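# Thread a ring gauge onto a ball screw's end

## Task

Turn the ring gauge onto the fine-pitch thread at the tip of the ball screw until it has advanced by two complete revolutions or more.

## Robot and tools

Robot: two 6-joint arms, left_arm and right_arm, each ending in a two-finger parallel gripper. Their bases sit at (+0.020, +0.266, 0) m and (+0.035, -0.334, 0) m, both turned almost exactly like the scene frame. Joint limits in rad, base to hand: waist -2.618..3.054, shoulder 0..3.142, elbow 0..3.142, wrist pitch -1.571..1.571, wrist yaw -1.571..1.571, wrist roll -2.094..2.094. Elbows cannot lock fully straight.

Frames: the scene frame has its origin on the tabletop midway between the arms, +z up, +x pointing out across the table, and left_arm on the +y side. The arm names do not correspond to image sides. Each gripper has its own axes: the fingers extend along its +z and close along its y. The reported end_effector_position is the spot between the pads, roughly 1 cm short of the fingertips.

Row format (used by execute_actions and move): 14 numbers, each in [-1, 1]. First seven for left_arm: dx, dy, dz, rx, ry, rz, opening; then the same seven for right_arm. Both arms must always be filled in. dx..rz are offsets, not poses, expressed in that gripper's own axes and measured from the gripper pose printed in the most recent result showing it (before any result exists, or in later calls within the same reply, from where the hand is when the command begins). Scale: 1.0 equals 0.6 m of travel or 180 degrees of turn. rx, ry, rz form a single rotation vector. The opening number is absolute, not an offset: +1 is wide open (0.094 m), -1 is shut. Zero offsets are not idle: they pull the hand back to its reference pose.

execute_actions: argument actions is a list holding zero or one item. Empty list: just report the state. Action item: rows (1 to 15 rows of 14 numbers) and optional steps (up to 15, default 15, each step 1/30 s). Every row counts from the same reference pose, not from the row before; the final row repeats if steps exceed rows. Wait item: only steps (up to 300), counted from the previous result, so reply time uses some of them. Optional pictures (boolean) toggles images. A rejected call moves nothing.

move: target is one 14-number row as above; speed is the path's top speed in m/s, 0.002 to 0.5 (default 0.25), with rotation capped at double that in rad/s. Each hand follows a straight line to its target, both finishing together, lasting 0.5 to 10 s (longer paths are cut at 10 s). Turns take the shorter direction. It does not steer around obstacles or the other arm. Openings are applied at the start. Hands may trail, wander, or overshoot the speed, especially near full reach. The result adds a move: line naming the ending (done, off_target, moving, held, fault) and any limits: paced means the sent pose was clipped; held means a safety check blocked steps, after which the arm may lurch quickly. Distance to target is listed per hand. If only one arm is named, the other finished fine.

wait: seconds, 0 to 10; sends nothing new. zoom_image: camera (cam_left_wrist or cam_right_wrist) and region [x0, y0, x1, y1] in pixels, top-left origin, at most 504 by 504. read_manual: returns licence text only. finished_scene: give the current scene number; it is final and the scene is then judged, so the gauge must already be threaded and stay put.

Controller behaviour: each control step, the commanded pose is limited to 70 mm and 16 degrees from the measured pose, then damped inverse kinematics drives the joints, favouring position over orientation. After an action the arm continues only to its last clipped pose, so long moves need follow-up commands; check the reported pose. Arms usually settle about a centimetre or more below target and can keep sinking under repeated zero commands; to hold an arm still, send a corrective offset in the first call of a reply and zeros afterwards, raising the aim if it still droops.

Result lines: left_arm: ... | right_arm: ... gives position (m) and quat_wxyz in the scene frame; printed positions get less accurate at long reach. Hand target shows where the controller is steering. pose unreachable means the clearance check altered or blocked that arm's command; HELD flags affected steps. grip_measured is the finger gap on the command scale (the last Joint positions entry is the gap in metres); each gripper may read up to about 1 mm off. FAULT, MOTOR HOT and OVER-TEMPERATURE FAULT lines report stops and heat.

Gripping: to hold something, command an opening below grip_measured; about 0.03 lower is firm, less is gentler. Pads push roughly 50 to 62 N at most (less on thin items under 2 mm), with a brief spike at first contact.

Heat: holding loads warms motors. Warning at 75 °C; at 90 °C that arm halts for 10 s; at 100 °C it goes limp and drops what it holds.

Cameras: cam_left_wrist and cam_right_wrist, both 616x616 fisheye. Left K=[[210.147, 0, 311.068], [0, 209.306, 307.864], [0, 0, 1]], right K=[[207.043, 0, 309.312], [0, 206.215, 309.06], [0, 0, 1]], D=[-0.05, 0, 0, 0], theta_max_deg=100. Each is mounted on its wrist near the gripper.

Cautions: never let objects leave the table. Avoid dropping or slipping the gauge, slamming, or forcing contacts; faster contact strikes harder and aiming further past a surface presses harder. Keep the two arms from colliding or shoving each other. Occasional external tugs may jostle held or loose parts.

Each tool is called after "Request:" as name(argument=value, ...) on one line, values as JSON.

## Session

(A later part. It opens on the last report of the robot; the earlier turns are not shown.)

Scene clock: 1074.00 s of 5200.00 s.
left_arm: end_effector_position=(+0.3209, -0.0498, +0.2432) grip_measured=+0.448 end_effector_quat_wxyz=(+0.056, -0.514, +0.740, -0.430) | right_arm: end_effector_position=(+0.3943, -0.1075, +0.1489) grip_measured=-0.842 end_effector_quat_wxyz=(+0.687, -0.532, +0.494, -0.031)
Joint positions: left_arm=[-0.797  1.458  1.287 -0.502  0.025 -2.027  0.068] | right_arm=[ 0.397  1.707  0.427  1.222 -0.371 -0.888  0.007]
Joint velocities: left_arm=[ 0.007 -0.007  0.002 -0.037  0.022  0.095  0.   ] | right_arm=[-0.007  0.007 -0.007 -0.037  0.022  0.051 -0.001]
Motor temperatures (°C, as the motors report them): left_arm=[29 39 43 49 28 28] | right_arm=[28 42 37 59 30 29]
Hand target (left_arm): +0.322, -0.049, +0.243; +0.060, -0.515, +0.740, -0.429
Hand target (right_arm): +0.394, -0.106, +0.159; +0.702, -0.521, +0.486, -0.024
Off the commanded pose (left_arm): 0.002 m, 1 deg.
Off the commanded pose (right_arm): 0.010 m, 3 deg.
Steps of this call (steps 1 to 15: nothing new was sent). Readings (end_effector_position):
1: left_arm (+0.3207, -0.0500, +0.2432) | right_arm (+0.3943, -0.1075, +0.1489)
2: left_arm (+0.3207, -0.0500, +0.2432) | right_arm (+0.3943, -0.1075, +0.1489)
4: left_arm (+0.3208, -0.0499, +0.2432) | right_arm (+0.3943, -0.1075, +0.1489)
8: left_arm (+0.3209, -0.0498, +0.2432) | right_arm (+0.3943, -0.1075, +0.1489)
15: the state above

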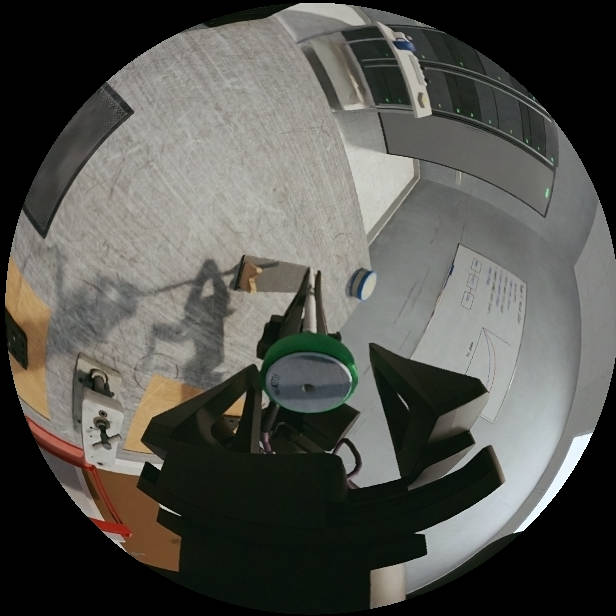

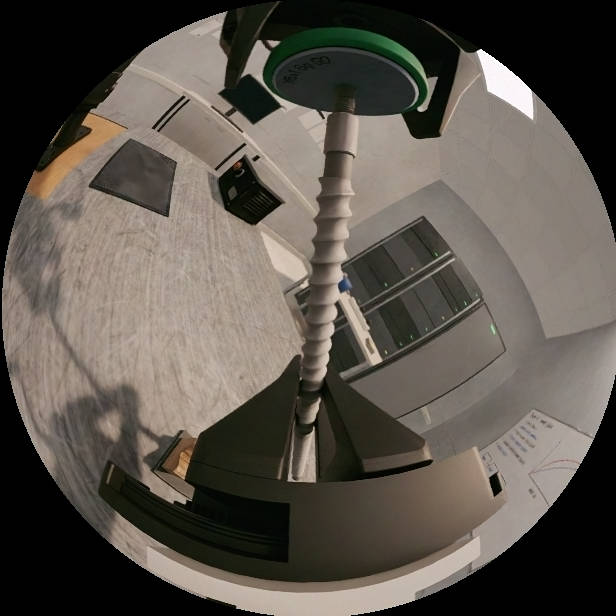

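Request:
execute_actions(actions=[{"rows": [[0.0032,0.0016,0,-0.0017,0.0034,0,0.35,-0.013,-0.0114,-0.0002,0.0083,-0.0107,0.008,-0.88],[0.0032,0.0016,0,-0.0017,0.0034,0,0.35,-0.013,-0.0114,-0.0002,0.0083,-0.0107,0.0108,-0.88]], "steps": 15}])

Request:
zoom_image(camera="cam_left_wrist", region=[220, 280, 400, 460])

Scene clock: 1090.53 s of 5200.00 s.
left_arm: end_effector_position=(+0.3199, -0.0509, +0.2434) grip_measured=+0.352 end_effector_quat_wxyz=(+0.053, -0.512, +0.741, -0.431) | right_arm: end_effector_position=(+0.3943, -0.1075, +0.1489) grip_measured=-0.842 end_effector_quat_wxyz=(+0.687, -0.528, +0.499, -0.025)
Joint positions: left_arm=[-0.797  1.458  1.287 -0.501  0.034 -2.027  0.064] | right_arm=[ 0.397  1.707  0.427  1.222 -0.371 -0.871  0.007]
Joint velocities: left_arm=[ 0.007 -0.007  0.002  0.022 -0.007  0.022  0.001] | right_arm=[-0.002 -0.002 -0.017 -0.037 -0.007 -0.022 -0.   ]
Motor temperatures (°C, as the motors report them): left_arm=[29 39 43 49 28 28] | right_arm=[28 42 37 60 30 29]
Hand target (left_arm): +0.319, -0.051, +0.243; +0.051, -0.512, +0.742, -0.431
Hand target (right_arm): +0.394, -0.106, +0.159; +0.702, -0.515, +0.492, -0.017
Off the commanded pose (left_arm): 0.001 m, 0 deg.
Off the commanded pose (right_arm): 0.010 m, 3 deg.
Steps of this call (steps 1 to 90: nothing new was sent; then 13.03 s passed at rest; steps 91 to 105: all 15 steps of this action). Readings (end_effector_position):
91: left_arm (+0.3208, -0.0500, +0.2433) | right_arm (+0.3943, -0.1075, +0.1489)
92: left_arm (+0.3206, -0.0502, +0.2433) | right_arm (+0.3943, -0.1075, +0.1489)
94: left_arm (+0.3203, -0.0504, +0.2433) | right_arm (+0.3943, -0.1075, +0.1489)
98: left_arm (+0.3201, -0.0508, +0.2434) | right_arm (+0.3943, -0.1075, +0.1489)
105: the state above

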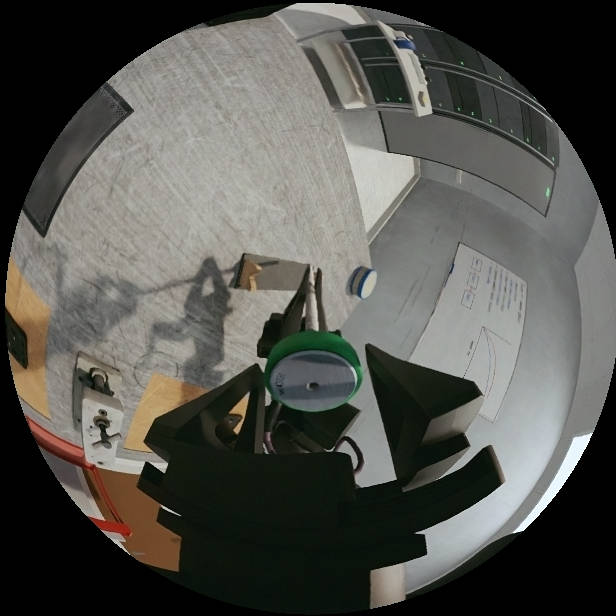

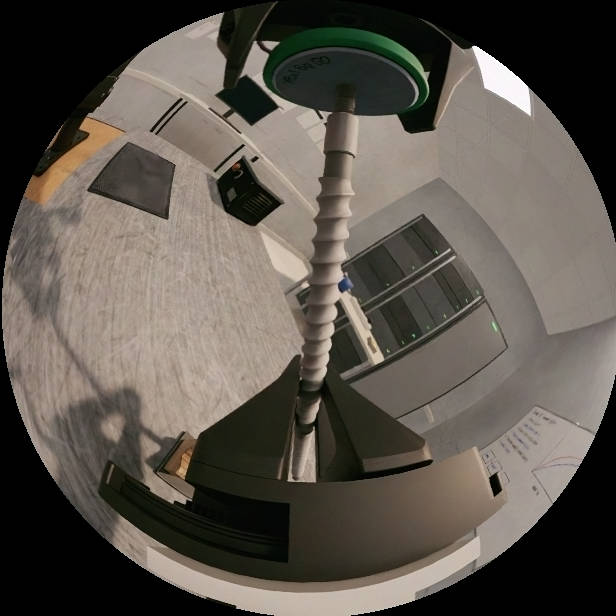

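Region (220, 280, 400, 460) of cam_left_wrist's 616x616 image, scaled by 2.800, with more detail than that image has.

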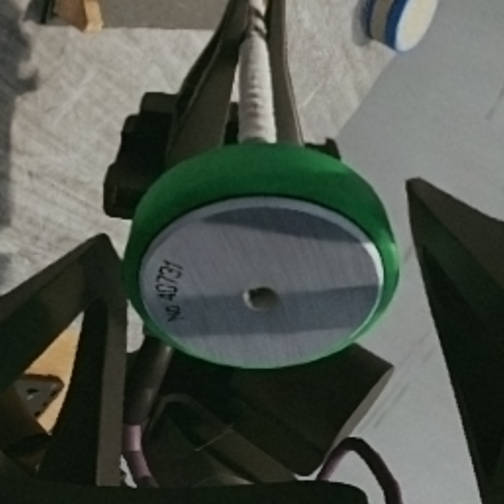

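Request:
execute_actions(actions=[{"rows": [[-0.004,-0.002,0,0.0021,-0.0043,0,0.25,-0.013,-0.0114,-0.0002,0.0083,-0.0107,0.004,-0.88]], "steps": 15}], pictures=false)

Request:
execute_actions(actions=[{"rows": [[-0.001,-0.0005,0,0.0005,-0.001,0,0.16,-0.013,-0.0114,-0.0002,0.0083,-0.0107,0.004,-0.88],[-0.001,-0.0005,0,0.0005,-0.001,0,0.13,-0.013,-0.0114,-0.0002,0.0083,-0.0107,0.004,-0.88],[-0.001,-0.0005,0,0.0005,-0.001,0,0.11,-0.013,-0.0114,-0.0002,0.0083,-0.0107,0.004,-0.88],[-0.001,-0.0005,0,0.0005,-0.001,0,0.095,-0.013,-0.0114,-0.0002,0.0083,-0.0107,0.004,-0.88],[-0.001,-0.0005,0,0.0005,-0.001,0,0.085,-0.013,-0.0114,-0.0002,0.0083,-0.0107,0.004,-0.88],[-0.001,-0.0005,0,0.0005,-0.001,0,0.075,-0.013,-0.0114,-0.0002,0.0083,-0.0107,0.004,-0.88],[-0.001,-0.0005,0,0.0005,-0.001,0,0.065,-0.013,-0.0114,-0.0002,0.0083,-0.0107,0.004,-0.88],[-0.001,-0.0005,0,0.0005,-0.001,0,0.05,-0.013,-0.0114,-0.0002,0.0083,-0.0107,0.004,-0.88]], "steps": 15}])

Request:
zoom_image(camera="cam_left_wrist", region=[220, 280, 400, 460])

Request:
zoom_image(camera="cam_right_wrist", region=[300, 60, 390, 150])

Scene clock: 1105.97 s of 5200.00 s.
left_arm: end_effector_position=(+0.3208, -0.0502, +0.2435) grip_measured=+0.252 end_effector_quat_wxyz=(+0.056, -0.513, +0.740, -0.431) | right_arm: end_effector_position=(+0.3943, -0.1075, +0.1489) grip_measured=-0.842 end_effector_quat_wxyz=(+0.687, -0.527, +0.499, -0.024)
Joint positions: left_arm=[-0.797  1.458  1.287 -0.5    0.028 -2.027  0.059] | right_arm=[ 0.397  1.707  0.427  1.222 -0.371 -0.87   0.007]
Joint velocities: left_arm=[ 0.007  0.017 -0.027  0.007 -0.022 -0.007 -0.   ] | right_arm=[-0.007 -0.017 -0.002 -0.066  0.051  0.066  0.   ]
Motor temperatures (°C, as the motors report them): left_arm=[29 40 43 49 28 28] | right_arm=[28 42 37 60 30 29]
Hand target (left_arm): +0.322, -0.049, +0.243; +0.060, -0.515, +0.739, -0.430
Hand target (right_arm): +0.394, -0.106, +0.159; +0.702, -0.516, +0.490, -0.018
Off the commanded pose (left_arm): 0.002 m, 1 deg.
Off the commanded pose (right_arm): 0.010 m, 3 deg.
Steps of this call (steps 1 to 90: nothing new was sent; then 11.93 s passed at rest; steps 91 to 105: all 15 steps of this action). Readings (end_effector_position):
91: left_arm (+0.3200, -0.0508, +0.2434) | right_arm (+0.3943, -0.1075, +0.1489)
92: left_arm (+0.3201, -0.0507, +0.2434) | right_arm (+0.3943, -0.1075, +0.1489)
94: left_arm (+0.3204, -0.0505, +0.2434) | right_arm (+0.3943, -0.1075, +0.1489)
98: left_arm (+0.3206, -0.0503, +0.2434) | right_arm (+0.3943, -0.1075, +0.1489)
105: the state above

Scene clock: 1106.47 s of 5200.00 s.
left_arm: end_effector_position=(+0.3209, -0.0504, +0.2437) grip_measured=+0.081 end_effector_quat_wxyz=(+0.056, -0.513, +0.740, -0.431) | right_arm: end_effector_position=(+0.3942, -0.1075, +0.1489) grip_measured=-0.842 end_effector_quat_wxyz=(+0.687, -0.527, +0.499, -0.024)
Joint positions: left_arm=[-0.797  1.458  1.287 -0.499  0.028 -2.027  0.051] | right_arm=[ 0.397  1.707  0.427  1.222 -0.371 -0.87   0.007]
Joint velocities: left_arm=[-0.007 -0.002 -0.017  0.066  0.051 -0.066 -0.   ] | right_arm=[-0.007 -0.002 -0.017  0.051  0.022  0.022 -0.   ]
Motor temperatures (°C, as the motors report them): left_arm=[29 40 43 49 28 28] | right_arm=[28 42 37 60 30 29]
Hand target (left_arm): +0.321, -0.050, +0.243; +0.057, -0.514, +0.740, -0.431
Hand target (right_arm): +0.394, -0.106, +0.159; +0.702, -0.516, +0.491, -0.018
Off the commanded pose (left_arm): 0.001 m, 0 deg.
Off the commanded pose (right_arm): 0.010 m, 3 deg.
Steps of this call (steps 1 to 15: all 15 steps of this action). Readings (end_effector_position):
1: left_arm (+0.3208, -0.0502, +0.2435) | right_arm (+0.3943, -0.1075, +0.1489)
2: left_arm (+0.3208, -0.0502, +0.2435) | right_arm (+0.3943, -0.1075, +0.1489)
4: left_arm (+0.3209, -0.0503, +0.2436) | right_arm (+0.3942, -0.1075, +0.1489)
8: left_arm (+0.3209, -0.0504, +0.2437) | right_arm (+0.3942, -0.1075, +0.1489)
15: the state above

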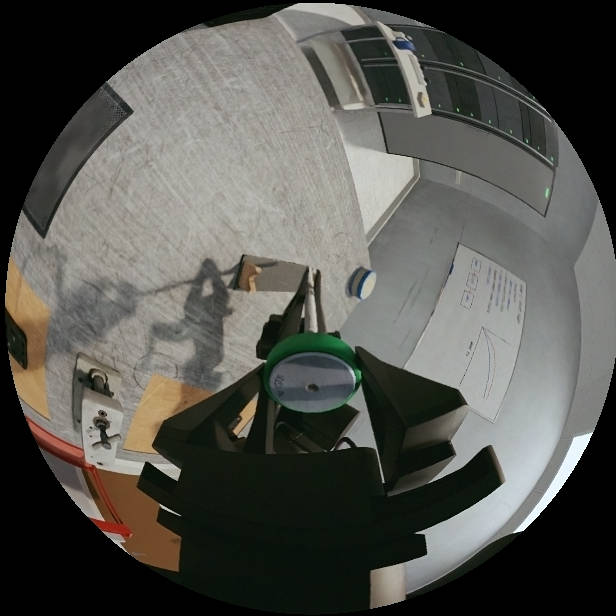

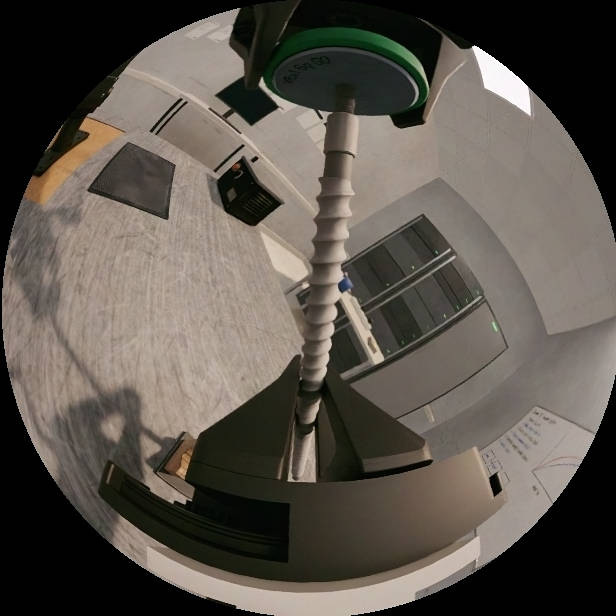

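Region (220, 280, 400, 460) of cam_left_wrist's 616x616 image, scaled by 2.800, with more detail than that image has.

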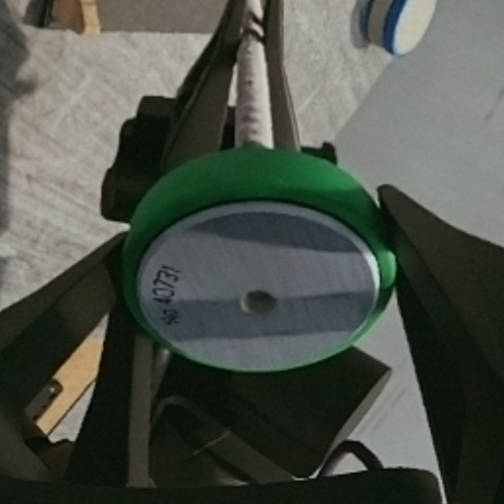

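Region (300, 60, 390, 150) of cam_right_wrist's 616x616 image, scaled by 5.600, with more detail than that image has.

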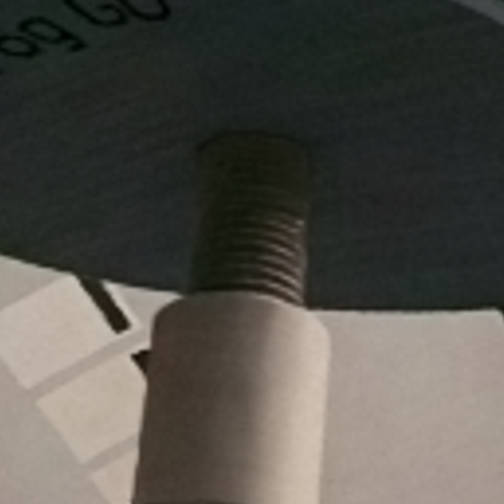

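Request:
execute_actions(actions=[{"rows": [[0,0,0.010,0,0,0.03,0.05,-0.0139,-0.0107,-0.0002,0.0076,-0.0116,0.004,-0.88],[0,0,0.014,0,0,0.06,0.05,-0.0139,-0.0107,-0.0002,0.0076,-0.0116,0.004,-0.88],[0,0,0.014,0,0,0.3,0.05,-0.0139,-0.0107,-0.0002,0.0076,-0.0116,0.004,-0.88]], "steps": 15}], pictures=false)

Request:
execute_actions(actions=[{"rows": [[0,0,0.014,0,0,0.3,0.05,-0.0139,-0.0107,-0.0002,0.0076,-0.0116,0.004,-0.88]], "steps": 15}], pictures=false)

Request:
execute_actions(actions=[{"rows": [[0,0,0.014,0,0,0.3,0.05,-0.0139,-0.0107,-0.0002,0.0076,-0.0116,0.004,-0.88]], "steps": 15}], pictures=false)

Request:
execute_actions(actions=[{"rows": [[0,0,0.014,0,0,0.3,0.05,-0.0139,-0.0107,-0.0002,0.0076,-0.0116,0.004,-0.88]], "steps": 15}], pictures=false)

Request:
execute_actions(actions=[{"rows": [[0,0,0.014,0,0,0.3,0.05,-0.0139,-0.0107,-0.0002,0.0076,-0.0116,0.004,-0.88]], "steps": 15}], pictures=false)

Request:
execute_actions(actions=[{"rows": [[0,0,0.014,0,0,0.21,0.05,-0.0139,-0.0107,-0.0002,0.0076,-0.0116,0.004,-0.88]], "steps": 15}], pictures=false)

Request:
wait(seconds=0.6)

Request:
zoom_image(camera="cam_right_wrist", region=[300, 60, 390, 150])

Scene clock: 1122.10 s of 5200.00 s.
left_arm: end_effector_position=(+0.3213, -0.0507, +0.2443) grip_measured=+0.081 end_effector_quat_wxyz=(+0.185, -0.263, +0.861, -0.395) | right_arm: end_effector_position=(+0.3942, -0.1075, +0.1489) grip_measured=-0.842 end_effector_quat_wxyz=(+0.687, -0.527, +0.499, -0.024)
Joint positions: left_arm=[-0.797  1.458  1.287 -0.496  0.027 -1.407  0.051] | right_arm=[ 0.397  1.707  0.427  1.222 -0.371 -0.868  0.007]
Joint velocities: left_arm=[-0.012 -0.012  0.002  0.037 -0.066  1.326  0.   ] | right_arm=[-0.017 -0.007 -0.007  0.007 -0.022 -0.037  0.   ]
Motor temperatures (°C, as the motors report them): left_arm=[29 40 43 49 28 28] | right_arm=[28 42 37 60 30 29]
Hand target (left_arm): +0.325, -0.055, +0.238; +0.227, -0.173, +0.884, -0.370
Hand target (right_arm): +0.393, -0.106, +0.159; +0.702, -0.517, +0.490, -0.017
Off the commanded pose (left_arm): 0.008 m, 18 deg; orientation clipped at the last step of the last action.
Off the commanded pose (right_arm): 0.011 m, 3 deg.
Steps of this call (steps 1 to 90: nothing new was sent; then 12.13 s passed at rest; steps 91 to 105: all 15 steps of this action). Readings (end_effector_position):
91: left_arm (+0.3210, -0.0505, +0.2439) | right_arm (+0.3942, -0.1075, +0.1489)
92: left_arm (+0.3211, -0.0506, +0.2441) | right_arm (+0.3942, -0.1075, +0.1489)
94: left_arm (+0.3213, -0.0506, +0.2442) | right_arm (+0.3942, -0.1075, +0.1489)
98: left_arm (+0.3213, -0.0507, +0.2443) | right_arm (+0.3942, -0.1075, +0.1489)
105: the state above

Scene clock: 1122.60 s of 5200.00 s.
left_arm: end_effector_position=(+0.3222, -0.0510, +0.2432) grip_measured=+0.081 end_effector_quat_wxyz=(+0.306, +0.037, +0.899, -0.310) | right_arm: end_effector_position=(+0.3945, -0.1079, +0.1479) grip_measured=-0.842 end_effector_quat_wxyz=(+0.686, -0.527, +0.501, -0.024)
Joint positions: left_arm=[-0.797  1.462  1.287 -0.494  0.025 -0.731  0.051] | right_arm=[ 0.397  1.707  0.427  1.218 -0.368 -0.868  0.007]
Joint velocities: left_arm=[-0.012 -0.027 -0.002 -0.007  0.007  1.194 -0.   ] | right_arm=[-0.012  0.002  0.017  0.051 -0.095  0.022 -0.002]
Motor temperatures (°C, as the motors report them): left_arm=[29 39 43 49 28 28] | right_arm=[28 42 37 60 30 29]
Hand target (left_arm): +0.326, -0.055, +0.239; +0.338, +0.129, +0.891, -0.275
Hand target (right_arm): +0.393, -0.106, +0.159; +0.702, -0.517, +0.490, -0.016
Off the commanded pose (left_arm): 0.007 m, 15 deg; orientation clipped at the last step of the last action.
Off the commanded pose (right_arm): 0.012 m, 3 deg.
Steps of this call (steps 1 to 15: all 15 steps of this action). Readings (end_effector_position):
1: left_arm (+0.3213, -0.0507, +0.2443) | right_arm (+0.3942, -0.1075, +0.1489)
2: left_arm (+0.3214, -0.0507, +0.2440) | right_arm (+0.3942, -0.1075, +0.1489)
4: left_arm (+0.3217, -0.0509, +0.2436) | right_arm (+0.3944, -0.1077, +0.1485)
8: left_arm (+0.3222, -0.0510, +0.2432) | right_arm (+0.3945, -0.1079, +0.1479)
15: the state above

Scene clock: 1123.10 s of 5200.00 s.
left_arm: end_effector_position=(+0.3219, -0.0515, +0.2434) grip_measured=+0.081 end_effector_quat_wxyz=(+0.391, +0.331, +0.837, -0.194) | right_arm: end_effector_position=(+0.3946, -0.1079, +0.1479) grip_measured=-0.842 end_effector_quat_wxyz=(+0.686, -0.527, +0.502, -0.024)
Joint positions: left_arm=[-0.797  1.462  1.287 -0.493  0.028 -0.06   0.051] | right_arm=[ 0.397  1.707  0.427  1.218 -0.368 -0.867  0.007]
Joint velocities: left_arm=[ 0.002 -0.027 -0.012 -0.007  0.022  1.238 -0.   ] | right_arm=[-0.007 -0.002 -0.007 -0.081  0.051 -0.095 -0.001]
Motor temperatures (°C, as the motors report them): left_arm=[29 39 43 49 28 28] | right_arm=[28 42 37 60 30 29]
Hand target (left_arm): +0.326, -0.056, +0.238; +0.409, +0.415, +0.799, -0.147
Hand target (right_arm): +0.393, -0.106, +0.158; +0.701, -0.516, +0.492, -0.016
Off the commanded pose (left_arm): 0.008 m, 16 deg; orientation clipped at the last step of the last action.
Off the commanded pose (right_arm): 0.011 m, 3 deg.
Steps of this call (steps 1 to 15: all 15 steps of this action). Readings (end_effector_position):
1: left_arm (+0.3222, -0.0510, +0.2432) | right_arm (+0.3946, -0.1079, +0.1479)
2: left_arm (+0.3223, -0.0511, +0.2433) | right_arm (+0.3946, -0.1079, +0.1479)
4: left_arm (+0.3223, -0.0511, +0.2434) | right_arm (+0.3946, -0.1079, +0.1479)
8: left_arm (+0.3222, -0.0512, +0.2434) | right_arm (+0.3946, -0.1079, +0.1479)
15: the state above

Scene clock: 1123.60 s of 5200.00 s.
left_arm: end_effector_position=(+0.3212, -0.0521, +0.2434) grip_measured=+0.081 end_effector_quat_wxyz=(+0.432, +0.586, +0.683, -0.058) | right_arm: end_effector_position=(+0.3950, -0.1083, +0.1486) grip_measured=-0.842 end_effector_quat_wxyz=(+0.687, -0.527, +0.500, -0.027)
Joint positions: left_arm=[-0.797  1.462  1.287 -0.493  0.033  0.601  0.051] | right_arm=[ 0.397  1.707  0.427  1.22  -0.365 -0.872  0.007]
Joint velocities: left_arm=[-0.017 -0.012 -0.007 -0.007 -0.051  1.179  0.001] | right_arm=[ 0.002 -0.002 -0.002  0.037  0.066 -0.051 -0.001]
Motor temperatures (°C, as the motors report them): left_arm=[29 39 43 49 28 28] | right_arm=[28 42 37 60 30 29]
Hand target (left_arm): +0.326, -0.056, +0.238; +0.435, +0.653, +0.620, -0.008
Hand target (right_arm): +0.394, -0.106, +0.158; +0.701, -0.516, +0.493, -0.017
Off the commanded pose (left_arm): 0.008 m, 16 deg; orientation clipped at the last step of the last action.
Off the commanded pose (right_arm): 0.010 m, 3 deg.
Steps of this call (steps 1 to 15: all 15 steps of this action). Readings (end_effector_position):
1: left_arm (+0.3218, -0.0516, +0.2434) | right_arm (+0.3946, -0.1079, +0.1479)
2: left_arm (+0.3218, -0.0516, +0.2434) | right_arm (+0.3946, -0.1079, +0.1479)
4: left_arm (+0.3217, -0.0517, +0.2434) | right_arm (+0.3946, -0.1079, +0.1479)
8: left_arm (+0.3214, -0.0519, +0.2434) | right_arm (+0.3946, -0.1079, +0.1481)
15: the state above

Scene clock: 1124.10 s of 5200.00 s.
left_arm: end_effector_position=(+0.3212, -0.0515, +0.2429) grip_measured=+0.080 end_effector_quat_wxyz=(+0.426, +0.777, +0.456, +0.086) | right_arm: end_effector_position=(+0.3955, -0.1088, +0.1494) grip_measured=-0.842 end_effector_quat_wxyz=(+0.688, -0.528, +0.497, -0.033)
Joint positions: left_arm=[-0.797  1.462  1.287 -0.495  0.031  1.265  0.051] | right_arm=[ 0.397  1.707  0.427  1.224 -0.361 -0.884  0.007]
Joint velocities: left_arm=[ 0.007 -0.017 -0.002 -0.051  0.007  1.253  0.002] | right_arm=[ 0.012 -0.002  0.002 -0.007 -0.11  -0.007 -0.001]
Motor temperatures (°C, as the motors report them): left_arm=[29 39 43 49 28 28] | right_arm=[28 42 37 60 30 29]
Hand target (left_arm): +0.325, -0.057, +0.238; +0.415, +0.819, +0.373, +0.133
Hand target (right_arm): +0.394, -0.107, +0.159; +0.701, -0.517, +0.491, -0.020
Off the commanded pose (left_arm): 0.008 m, 16 deg; orientation clipped at the last step of the last action.
Off the commanded pose (right_arm): 0.010 m, 3 deg.
Steps of this call (steps 1 to 15: all 15 steps of this action). Readings (end_effector_position):
1: left_arm (+0.3212, -0.0522, +0.2434) | right_arm (+0.3951, -0.1084, +0.1487)
2: left_arm (+0.3212, -0.0522, +0.2434) | right_arm (+0.3952, -0.1084, +0.1489)
4: left_arm (+0.3211, -0.0521, +0.2433) | right_arm (+0.3953, -0.1086, +0.1492)
8: left_arm (+0.3211, -0.0520, +0.2432) | right_arm (+0.3954, -0.1087, +0.1494)
15: the state above

Scene clock: 1124.60 s of 5200.00 s.
left_arm: end_effector_position=(+0.3225, -0.0512, +0.2414) grip_measured=+0.080 end_effector_quat_wxyz=(+0.381, +0.875, +0.217, +0.206) | right_arm: end_effector_position=(+0.3961, -0.1094, +0.1488) grip_measured=-0.842 end_effector_quat_wxyz=(+0.687, -0.528, +0.498, -0.036)
Joint positions: left_arm=[-0.797  1.466  1.287 -0.495  0.025  1.843  0.051] | right_arm=[ 0.397  1.707  0.427  1.222 -0.356 -0.888  0.007]
Joint velocities: left_arm=[ 0.007 -0.002 -0.012 -0.022 -0.007  0.432  0.001] | right_arm=[-0.002 -0.002  0.002 -0.037 -0.051  0.007 -0.   ]
Motor temperatures (°C, as the motors report them): left_arm=[29 39 43 49 28 28] | right_arm=[28 42 37 60 30 29]
Hand target (left_arm): +0.325, -0.056, +0.238; +0.375, +0.882, +0.181, +0.220
Hand target (right_arm): +0.394, -0.107, +0.160; +0.702, -0.518, +0.488, -0.026
Off the commanded pose (left_arm): 0.007 m, 5 deg.
Off the commanded pose (right_arm): 0.011 m, 3 deg.
Steps of this call (steps 1 to 15: all 15 steps of this action). Readings (end_effector_position):
1: left_arm (+0.3213, -0.0514, +0.2428) | right_arm (+0.3956, -0.1089, +0.1495)
2: left_arm (+0.3214, -0.0514, +0.2426) | right_arm (+0.3957, -0.1089, +0.1496)
4: left_arm (+0.3218, -0.0513, +0.2418) | right_arm (+0.3960, -0.1093, +0.1495)
8: left_arm (+0.3223, -0.0511, +0.2413) | right_arm (+0.3961, -0.1094, +0.1488)
15: the state above

Scene clock: 1125.20 s of 5200.00 s.
left_arm: end_effector_position=(+0.3225, -0.0512, +0.2415) grip_measured=+0.080 end_effector_quat_wxyz=(+0.375, +0.881, +0.188, +0.219) | right_arm: end_effector_position=(+0.3961, -0.1094, +0.1488) grip_measured=-0.842 end_effector_quat_wxyz=(+0.687, -0.528, +0.498, -0.036)
Joint positions: left_arm=[-0.797  1.466  1.287 -0.494  0.025  1.909  0.051] | right_arm=[ 0.397  1.707  0.427  1.222 -0.356 -0.888  0.007]
Joint velocities: left_arm=[ 0.012 -0.007 -0.012  0.007 -0.037  0.037 -0.   ] | right_arm=[ 0.002 -0.017  0.002 -0.022 -0.066  0.051 -0.001]
Motor temperatures (°C, as the motors report them): left_arm=[29 39 43 49 28 28] | right_arm=[28 42 37 60 30 29]
Hand target (left_arm): +0.326, -0.056, +0.238; +0.375, +0.882, +0.181, +0.220
Hand target (right_arm): +0.394, -0.107, +0.160; +0.702, -0.518, +0.488, -0.026
Off the commanded pose (left_arm): 0.007 m, 1 deg.
Off the commanded pose (right_arm): 0.011 m, 3 deg.
Steps of this call (steps 1 to 18: nothing new was sent). Readings (end_effector_position):
1: left_arm (+0.3225, -0.0512, +0.2414) | right_arm (+0.3961, -0.1094, +0.1488)
2: left_arm (+0.3225, -0.0512, +0.2414) | right_arm (+0.3961, -0.1094, +0.1488)
4: left_arm (+0.3225, -0.0512, +0.2414) | right_arm (+0.3961, -0.1094, +0.1488)
8: left_arm (+0.3225, -0.0512, +0.2414) | right_arm (+0.3961, -0.1094, +0.1488)
18: the state above

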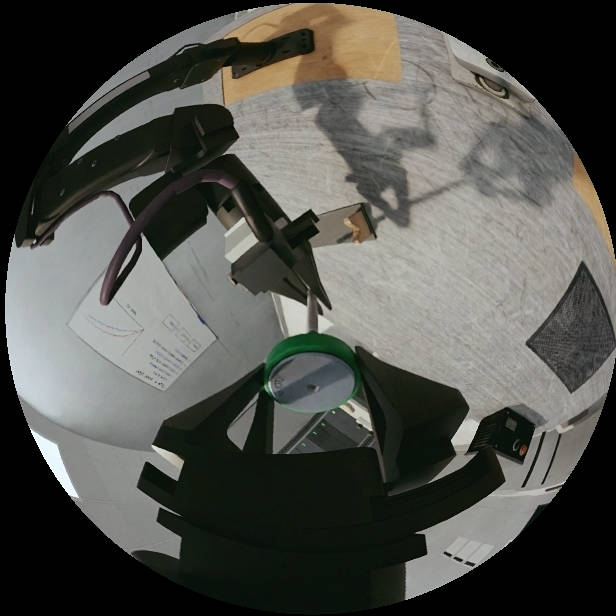

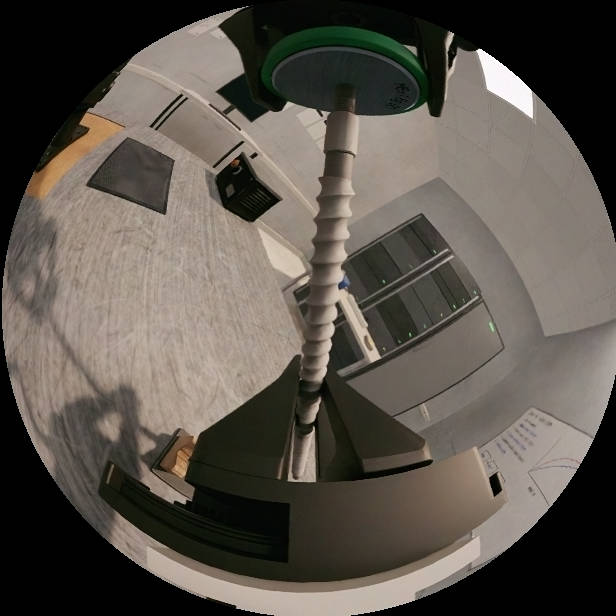

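Region (300, 60, 390, 150) of cam_right_wrist's 616x616 image, scaled by 5.600, with more detail than that image has.

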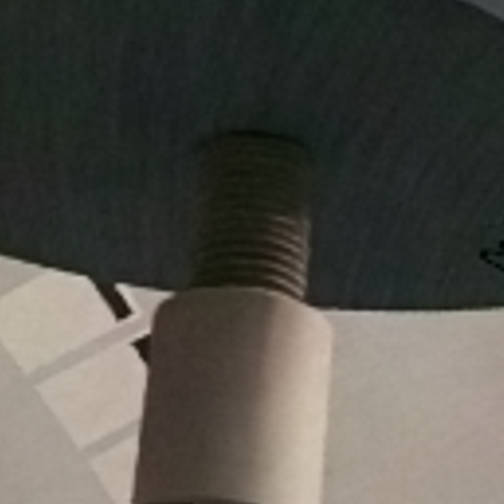

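Request:
zoom_image(camera="cam_right_wrist", region=[270, 100, 390, 400])

Request:
execute_actions(actions=[{"rows": [[0,0,0,0,0,0,0.45,-0.013,-0.0114,-0.0002,0.0083,-0.0107,0.004,-0.88]], "steps": 12}])

Request:
zoom_image(camera="cam_right_wrist", region=[300, 60, 390, 150])

Request:
zoom_image(camera="cam_left_wrist", region=[220, 280, 400, 460])

Region (270, 100, 390, 400) of cam_right_wrist's 616x616 image, scaled by 1.680, with more detail than that image has; it fills the left 202 columns of this view, and the rest is white.

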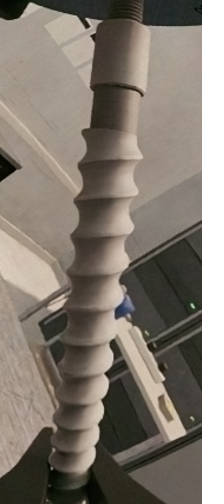

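Scene clock: 1140.03 s of 5200.00 s.
left_arm: end_effector_position=(+0.3226, -0.0514, +0.2417) grip_measured=+0.448 end_effector_quat_wxyz=(+0.375, +0.881, +0.187, +0.219) | right_arm: end_effector_position=(+0.3960, -0.1094, +0.1486) grip_measured=-0.842 end_effector_quat_wxyz=(+0.686, -0.529, +0.498, -0.036)
Joint positions: left_arm=[-0.797  1.466  1.287 -0.493  0.025  1.91   0.068] | right_arm=[ 0.397  1.707  0.427  1.221 -0.356 -0.888  0.007]
Joint velocities: left_arm=[-0.017  0.012 -0.002  0.007 -0.007 -0.139  0.001] | right_arm=[-0.007  0.007 -0.012 -0.066 -0.066  0.007  0.   ]
Motor temperatures (°C, as the motors report them): left_arm=[29 39 43 50 28 28] | right_arm=[28 42 37 60 30 29]
Hand target (left_arm): +0.322, -0.051, +0.241; +0.375, +0.881, +0.188, +0.219
Hand target (right_arm): +0.395, -0.108, +0.159; +0.701, -0.517, +0.490, -0.030
Off the commanded pose (left_arm): 0.000 m, 0 deg.
Off the commanded pose (right_arm): 0.011 m, 3 deg.
Steps of this call (steps 1 to 90: nothing new was sent; then 11.43 s passed at rest; steps 91 to 102: all 12 steps of this action). Readings (end_effector_position):
91: left_arm (+0.3225, -0.0512, +0.2415) | right_arm (+0.3961, -0.1095, +0.1487)
92: left_arm (+0.3226, -0.0514, +0.2417) | right_arm (+0.3961, -0.1095, +0.1486)
94: left_arm (+0.3226, -0.0514, +0.2417) | right_arm (+0.3960, -0.1094, +0.1486)
98: left_arm (+0.3226, -0.0514, +0.2417) | right_arm (+0.3960, -0.1094, +0.1486)
102: the state above

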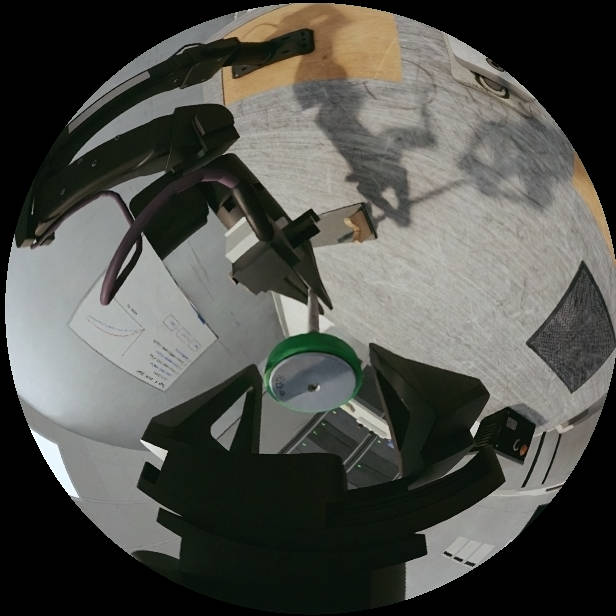

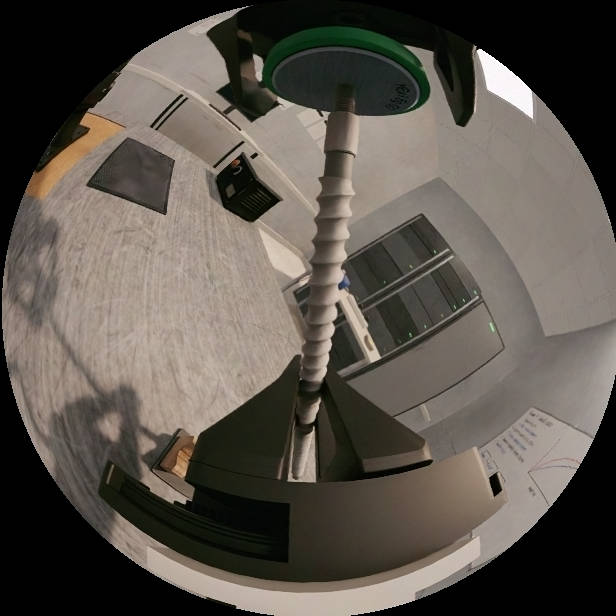

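Region (300, 60, 390, 150) of cam_right_wrist's 616x616 image, scaled by 5.600, with more detail than that image has.

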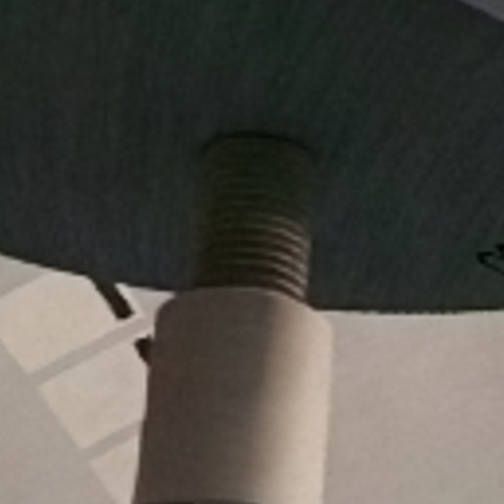

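Region (220, 280, 400, 460) of cam_left_wrist's 616x616 image, scaled by 2.800, with more detail than that image has.

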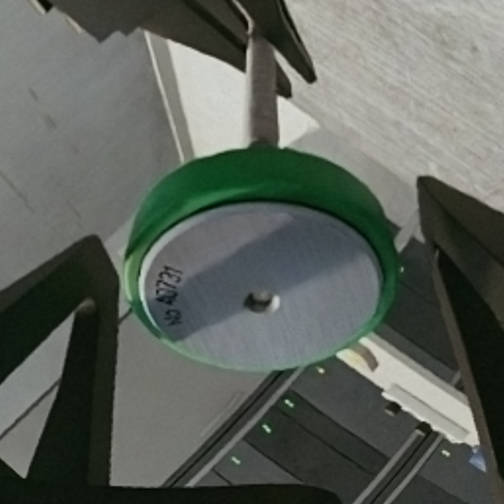

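Request:
execute_actions(actions=[{"rows": [[0,0,0,0,0,-0.03,0.45,-0.0155,-0.0095,-0.0002,0.0062,-0.0133,0.008,-0.88],[0,0,0,0,0,-0.06,0.45,-0.0171,-0.0081,-0.0002,0.0048,-0.0151,0.0108,-0.88],[0,0,0,0,0,-0.3,0.45,-0.0171,-0.0081,-0.0002,0.0048,-0.0151,0.0108,-0.88]], "steps": 15}], pictures=false)

Request:
execute_actions(actions=[{"rows": [[0,0,0,0,0,-0.3,0.45,-0.013,-0.0114,-0.0002,0.0083,-0.0107,0.004,-0.88]], "steps": 15}], pictures=false)

Request:
execute_actions(actions=[{"rows": [[0,0,0,0,0,-0.3,0.45,-0.013,-0.0114,-0.0002,0.0083,-0.0107,0.004,-0.88]], "steps": 15}], pictures=false)

Request:
execute_actions(actions=[{"rows": [[0,0,0,0,0,-0.3,0.45,-0.013,-0.0114,-0.0002,0.0083,-0.0107,0.004,-0.88]], "steps": 15}], pictures=false)

Request:
execute_actions(actions=[{"rows": [[0,0,0,0,0,-0.3,0.45,-0.013,-0.0114,-0.0002,0.0083,-0.0107,0.004,-0.88]], "steps": 15}], pictures=false)

Request:
execute_actions(actions=[{"rows": [[0,0,0,0,0,-0.18,0.45,-0.013,-0.0114,-0.0002,0.0083,-0.0107,0.004,-0.88]], "steps": 15}], pictures=false)

Request:
execute_actions(actions=[{"rows": [[-0.007,-0.0035,0,0.0037,-0.0075,-0.014,0.45,-0.013,-0.0114,-0.0002,0.0083,-0.0107,0.004,-0.88],[-0.014,-0.0069,0,0.0073,-0.0151,-0.014,0.45,-0.013,-0.0114,-0.0002,0.0083,-0.0107,0.004,-0.88]], "steps": 15}], pictures=false)

Request:
wait(seconds=0.6)

Request:
zoom_image(camera="cam_left_wrist", region=[220, 280, 400, 460])

Scene clock: 1163.80 s of 5200.00 s.
left_arm: end_effector_position=(+0.3223, -0.0519, +0.2419) grip_measured=+0.448 end_effector_quat_wxyz=(+0.425, +0.781, +0.448, +0.092) | right_arm: end_effector_position=(+0.3942, -0.1075, +0.1487) grip_measured=-0.842 end_effector_quat_wxyz=(+0.687, -0.528, +0.499, -0.025)
Joint positions: left_arm=[-0.797  1.466  1.287 -0.492  0.029  1.284  0.068] | right_arm=[ 0.397  1.707  0.427  1.221 -0.371 -0.871  0.007]
Joint velocities: left_arm=[-0.002  0.012  0.007  0.022 -0.022 -1.253 -0.   ] | right_arm=[-0.012 -0.012  0.012  0.007 -0.095  0.051 -0.001]
Motor temperatures (°C, as the motors report them): left_arm=[29 39 43 49 28 28] | right_arm=[28 42 37 60 30 29]
Hand target (left_arm): +0.323, -0.051, +0.242; +0.432, +0.731, +0.526, +0.045
Hand target (right_arm): +0.393, -0.106, +0.159; +0.702, -0.516, +0.491, -0.016
Off the commanded pose (left_arm): 0.001 m, 18 deg; orientation clipped at the last step of the last action.
Off the commanded pose (right_arm): 0.011 m, 3 deg.
Steps of this call (steps 1 to 90: nothing new was sent; then 20.27 s passed at rest; steps 91 to 105: all 15 steps of this action). Readings (end_effector_position):
91: left_arm (+0.3227, -0.0514, +0.2418) | right_arm (+0.3960, -0.1093, +0.1486)
92: left_arm (+0.3227, -0.0514, +0.2418) | right_arm (+0.3957, -0.1090, +0.1486)
94: left_arm (+0.3226, -0.0515, +0.2418) | right_arm (+0.3951, -0.1085, +0.1487)
98: left_arm (+0.3224, -0.0517, +0.2419) | right_arm (+0.3946, -0.1079, +0.1487)
105: the state above

Scene clock: 1164.30 s of 5200.00 s.
left_arm: end_effector_position=(+0.3217, -0.0525, +0.2420) grip_measured=+0.448 end_effector_quat_wxyz=(+0.431, +0.586, +0.684, -0.058) | right_arm: end_effector_position=(+0.3942, -0.1075, +0.1487) grip_measured=-0.842 end_effector_quat_wxyz=(+0.687, -0.528, +0.499, -0.025)
Joint positions: left_arm=[-0.797  1.466  1.287 -0.492  0.033  0.601  0.068] | right_arm=[ 0.397  1.707  0.427  1.221 -0.371 -0.871  0.007]
Joint velocities: left_arm=[-0.017 -0.002 -0.012 -0.037 -0.051 -1.326  0.   ] | right_arm=[-0.012  0.027  0.007  0.022 -0.095  0.051  0.001]
Motor temperatures (°C, as the motors report them): left_arm=[29 40 43 49 28 28] | right_arm=[28 42 37 60 30 29]
Hand target (left_arm): +0.322, -0.052, +0.242; +0.422, +0.513, +0.740, -0.104
Hand target (right_arm): +0.394, -0.106, +0.159; +0.702, -0.516, +0.491, -0.018
Off the commanded pose (left_arm): 0.001 m, 15 deg; orientation clipped at the last step of the last action.
Off the commanded pose (right_arm): 0.010 m, 3 deg.
Steps of this call (steps 1 to 15: all 15 steps of this action). Readings (end_effector_position):
1: left_arm (+0.3222, -0.0520, +0.2419) | right_arm (+0.3942, -0.1075, +0.1487)
2: left_arm (+0.3222, -0.0520, +0.2419) | right_arm (+0.3942, -0.1075, +0.1487)
4: left_arm (+0.3221, -0.0521, +0.2419) | right_arm (+0.3942, -0.1075, +0.1487)
8: left_arm (+0.3219, -0.0523, +0.2420) | right_arm (+0.3942, -0.1075, +0.1487)
15: the state above

Scene clock: 1164.80 s of 5200.00 s.
left_arm: end_effector_position=(+0.3208, -0.0533, +0.2420) grip_measured=+0.448 end_effector_quat_wxyz=(+0.385, +0.323, +0.841, -0.203) | right_arm: end_effector_position=(+0.3942, -0.1075, +0.1487) grip_measured=-0.842 end_effector_quat_wxyz=(+0.687, -0.528, +0.499, -0.025)
Joint positions: left_arm=[-0.797  1.466  1.287 -0.492  0.04  -0.087  0.068] | right_arm=[ 0.397  1.707  0.427  1.221 -0.371 -0.871  0.007]
Joint velocities: left_arm=[ 0.002 -0.012  0.002 -0.095 -0.051 -1.37  -0.   ] | right_arm=[-0.007 -0.017 -0.007  0.007 -0.051  0.022  0.   ]
Motor temperatures (°C, as the motors report them): left_arm=[29 40 43 49 28 28] | right_arm=[28 42 37 60 30 29]
Hand target (left_arm): +0.322, -0.052, +0.242; +0.361, +0.234, +0.869, -0.242
Hand target (right_arm): +0.394, -0.106, +0.159; +0.702, -0.516, +0.491, -0.018
Off the commanded pose (left_arm): 0.001 m, 15 deg; orientation clipped at the last step of the last action.
Off the commanded pose (right_arm): 0.010 m, 3 deg.
Steps of this call (steps 1 to 15: all 15 steps of this action). Readings (end_effector_position):
1: left_arm (+0.3216, -0.0525, +0.2420) | right_arm (+0.3942, -0.1075, +0.1487)
2: left_arm (+0.3216, -0.0526, +0.2420) | right_arm (+0.3942, -0.1075, +0.1487)
4: left_arm (+0.3214, -0.0528, +0.2420) | right_arm (+0.3942, -0.1075, +0.1487)
8: left_arm (+0.3211, -0.0530, +0.2420) | right_arm (+0.3942, -0.1075, +0.1487)
15: the state above

Scene clock: 1165.30 s of 5200.00 s.
left_arm: end_effector_position=(+0.3193, -0.0546, +0.2420) grip_measured=+0.448 end_effector_quat_wxyz=(+0.290, +0.021, +0.900, -0.325) | right_arm: end_effector_position=(+0.3942, -0.1075, +0.1487) grip_measured=-0.842 end_effector_quat_wxyz=(+0.687, -0.528, +0.499, -0.025)
Joint positions: left_arm=[-0.797  1.466  1.287 -0.492  0.051 -0.779  0.068] | right_arm=[ 0.397  1.707  0.427  1.221 -0.371 -0.871  0.007]
Joint velocities: left_arm=[-0.002  0.002 -0.012 -0.007 -0.066 -1.267 -0.   ] | right_arm=[-0.007 -0.002  0.007  0.037 -0.022  0.007  0.001]
Motor temperatures (°C, as the motors report them): left_arm=[29 40 43 49 28 28] | right_arm=[28 42 37 60 30 29]
Hand target (left_arm): +0.321, -0.053, +0.242; +0.255, -0.073, +0.897, -0.353
Hand target (right_arm): +0.394, -0.106, +0.159; +0.702, -0.516, +0.491, -0.018
Off the commanded pose (left_arm): 0.002 m, 14 deg; orientation clipped at the last step of the last action.
Off the commanded pose (right_arm): 0.010 m, 3 deg.
Steps of this call (steps 1 to 15: all 15 steps of this action). Readings (end_effector_position):
1: left_arm (+0.3207, -0.0534, +0.2420) | right_arm (+0.3942, -0.1075, +0.1487)
2: left_arm (+0.3206, -0.0535, +0.2420) | right_arm (+0.3942, -0.1075, +0.1487)
4: left_arm (+0.3203, -0.0538, +0.2420) | right_arm (+0.3942, -0.1075, +0.1487)
8: left_arm (+0.3198, -0.0542, +0.2420) | right_arm (+0.3942, -0.1075, +0.1487)
15: the state above

Scene clock: 1165.80 s of 5200.00 s.
left_arm: end_effector_position=(+0.3176, -0.0561, +0.2421) grip_measured=+0.448 end_effector_quat_wxyz=(+0.156, -0.285, +0.854, -0.407) | right_arm: end_effector_position=(+0.3942, -0.1075, +0.1487) grip_measured=-0.842 end_effector_quat_wxyz=(+0.687, -0.528, +0.499, -0.025)
Joint positions: left_arm=[-0.797  1.466  1.287 -0.492  0.064 -1.476  0.068] | right_arm=[ 0.397  1.707  0.427  1.221 -0.371 -0.871  0.007]
Joint velocities: left_arm=[-0.002 -0.007 -0.002 -0.081  0.007 -1.326  0.001] | right_arm=[-0.022 -0.007 -0.002  0.051  0.037 -0.066 -0.   ]
Motor temperatures (°C, as the motors report them): left_arm=[29 40 43 49 28 28] | right_arm=[28 42 37 60 30 29]
Hand target (left_arm): +0.319, -0.055, +0.242; +0.115, -0.373, +0.819, -0.420
Hand target (right_arm): +0.394, -0.106, +0.159; +0.702, -0.516, +0.491, -0.018
Off the commanded pose (left_arm): 0.002 m, 14 deg; orientation clipped at the last step of the last action.
Off the commanded pose (right_arm): 0.010 m, 3 deg.
Steps of this call (steps 1 to 15: all 15 steps of this action). Readings (end_effector_position):
1: left_arm (+0.3192, -0.0547, +0.2420) | right_arm (+0.3942, -0.1075, +0.1487)
2: left_arm (+0.3191, -0.0548, +0.2421) | right_arm (+0.3942, -0.1075, +0.1487)
4: left_arm (+0.3187, -0.0551, +0.2421) | right_arm (+0.3942, -0.1075, +0.1487)
8: left_arm (+0.3181, -0.0557, +0.2421) | right_arm (+0.3942, -0.1075, +0.1487)
15: the state above

Scene clock: 1166.30 s of 5200.00 s.
left_arm: end_effector_position=(+0.3166, -0.0570, +0.2422) grip_measured=+0.448 end_effector_quat_wxyz=(+0.044, -0.492, +0.754, -0.433) | right_arm: end_effector_position=(+0.3942, -0.1075, +0.1487) grip_measured=-0.842 end_effector_quat_wxyz=(+0.687, -0.528, +0.499, -0.025)
Joint positions: left_arm=[-0.797  1.466  1.287 -0.492  0.071 -1.992  0.068] | right_arm=[ 0.397  1.707  0.427  1.221 -0.371 -0.871  0.007]
Joint velocities: left_arm=[ 0.007  0.017 -0.007 -0.095 -0.037 -0.344  0.   ] | right_arm=[-0.007 -0.002 -0.017  0.007  0.007 -0.007 -0.001]
Motor temperatures (°C, as the motors report them): left_arm=[29 40 43 49 28 28] | right_arm=[28 42 37 60 30 29]
Hand target (left_arm): +0.318, -0.056, +0.242; +0.036, -0.511, +0.741, -0.434
Hand target (right_arm): +0.394, -0.106, +0.159; +0.702, -0.516, +0.491, -0.018
Off the commanded pose (left_arm): 0.001 m, 3 deg.
Off the commanded pose (right_arm): 0.010 m, 3 deg.
Steps of this call (steps 1 to 15: all 15 steps of this action). Readings (end_effector_position):
1: left_arm (+0.3175, -0.0563, +0.2421) | right_arm (+0.3942, -0.1075, +0.1487)
2: left_arm (+0.3173, -0.0564, +0.2421) | right_arm (+0.3942, -0.1075, +0.1487)
4: left_arm (+0.3169, -0.0568, +0.2422) | right_arm (+0.3942, -0.1075, +0.1487)
8: left_arm (+0.3166, -0.0570, +0.2422) | right_arm (+0.3942, -0.1075, +0.1487)
15: the state above

Scene clock: 1166.80 s of 5200.00 s.
left_arm: end_effector_position=(+0.3224, -0.0522, +0.2423) grip_measured=+0.448 end_effector_quat_wxyz=(+0.055, -0.513, +0.739, -0.432) | right_arm: end_effector_position=(+0.3942, -0.1075, +0.1487) grip_measured=-0.842 end_effector_quat_wxyz=(+0.687, -0.528, +0.499, -0.025)
Joint positions: left_arm=[-0.797  1.466  1.287 -0.49   0.029 -2.029  0.068] | right_arm=[ 0.397  1.707  0.427  1.221 -0.371 -0.871  0.007]
Joint velocities: left_arm=[-0.007 -0.032  0.017 -0.066 -0.051 -0.081 -0.   ] | right_arm=[ 0.002 -0.012 -0.002  0.007  0.051  0.081 -0.001]
Motor temperatures (°C, as the motors report them): left_arm=[29 40 43 49 28 28] | right_arm=[28 42 37 60 30 29]
Hand target (left_arm): +0.324, -0.051, +0.242; +0.058, -0.518, +0.736, -0.431
Hand target (right_arm): +0.394, -0.106, +0.159; +0.702, -0.516, +0.491, -0.018
Off the commanded pose (left_arm): 0.002 m, 1 deg.
Off the commanded pose (right_arm): 0.010 m, 3 deg.
Steps of this call (steps 1 to 15: all 15 steps of this action). Readings (end_effector_position):
1: left_arm (+0.3169, -0.0568, +0.2422) | right_arm (+0.3942, -0.1075, +0.1487)
2: left_arm (+0.3178, -0.0562, +0.2423) | right_arm (+0.3942, -0.1075, +0.1487)
4: left_arm (+0.3195, -0.0547, +0.2423) | right_arm (+0.3942, -0.1075, +0.1487)
8: left_arm (+0.3213, -0.0531, +0.2423) | right_arm (+0.3942, -0.1075, +0.1487)
15: the state above

Scene clock: 1167.40 s of 5200.00 s.
left_arm: end_effector_position=(+0.3226, -0.0520, +0.2423) grip_measured=+0.448 end_effector_quat_wxyz=(+0.055, -0.514, +0.739, -0.432) | right_arm: end_effector_position=(+0.3942, -0.1075, +0.1487) grip_measured=-0.842 end_effector_quat_wxyz=(+0.687, -0.528, +0.499, -0.025)
Joint positions: left_arm=[-0.797  1.466  1.287 -0.49   0.027 -2.03   0.068] | right_arm=[ 0.397  1.707  0.427  1.221 -0.371 -0.871  0.007]
Joint velocities: left_arm=[ 0.002  0.012 -0.017  0.037 -0.051 -0.022  0.002] | right_arm=[-0.007  0.022  0.002  0.051 -0.037  0.007  0.001]
Motor temperatures (°C, as the motors report them): left_arm=[29 40 43 49 28 28] | right_arm=[28 42 37 60 30 29]
Hand target (left_arm): +0.324, -0.051, +0.242; +0.058, -0.518, +0.736, -0.431
Hand target (right_arm): +0.394, -0.106, +0.159; +0.702, -0.516, +0.491, -0.018
Off the commanded pose (left_arm): 0.002 m, 1 deg.
Off the commanded pose (right_arm): 0.010 m, 3 deg.
Steps of this call (steps 1 to 18: nothing new was sent). Readings (end_effector_position):
1: left_arm (+0.3224, -0.0522, +0.2423) | right_arm (+0.3942, -0.1075, +0.1487)
2: left_arm (+0.3225, -0.0522, +0.2423) | right_arm (+0.3942, -0.1075, +0.1487)
4: left_arm (+0.3225, -0.0521, +0.2423) | right_arm (+0.3942, -0.1075, +0.1487)
8: left_arm (+0.3226, -0.0521, +0.2423) | right_arm (+0.3942, -0.1075, +0.1487)
18: the state above

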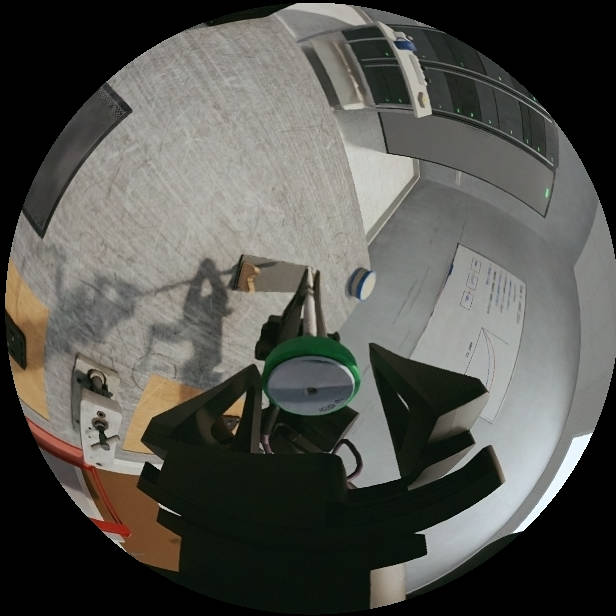

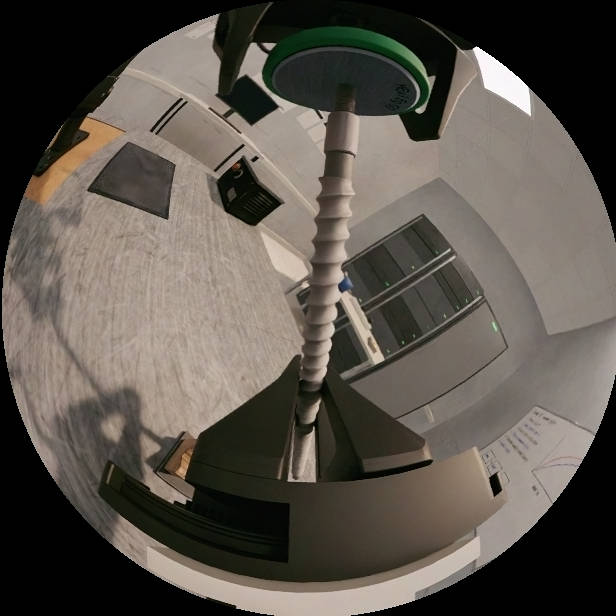

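Region (220, 280, 400, 460) of cam_left_wrist's 616x616 image, scaled by 2.800, with more detail than that image has.

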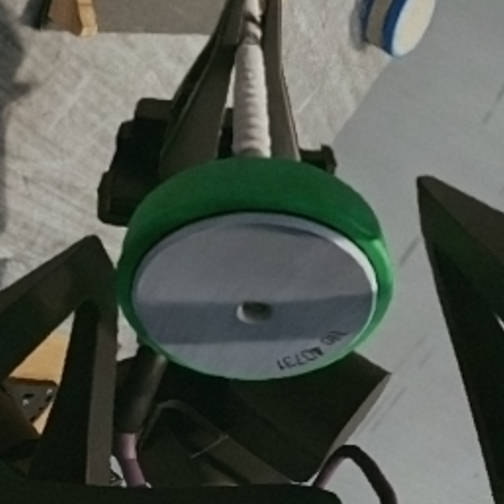

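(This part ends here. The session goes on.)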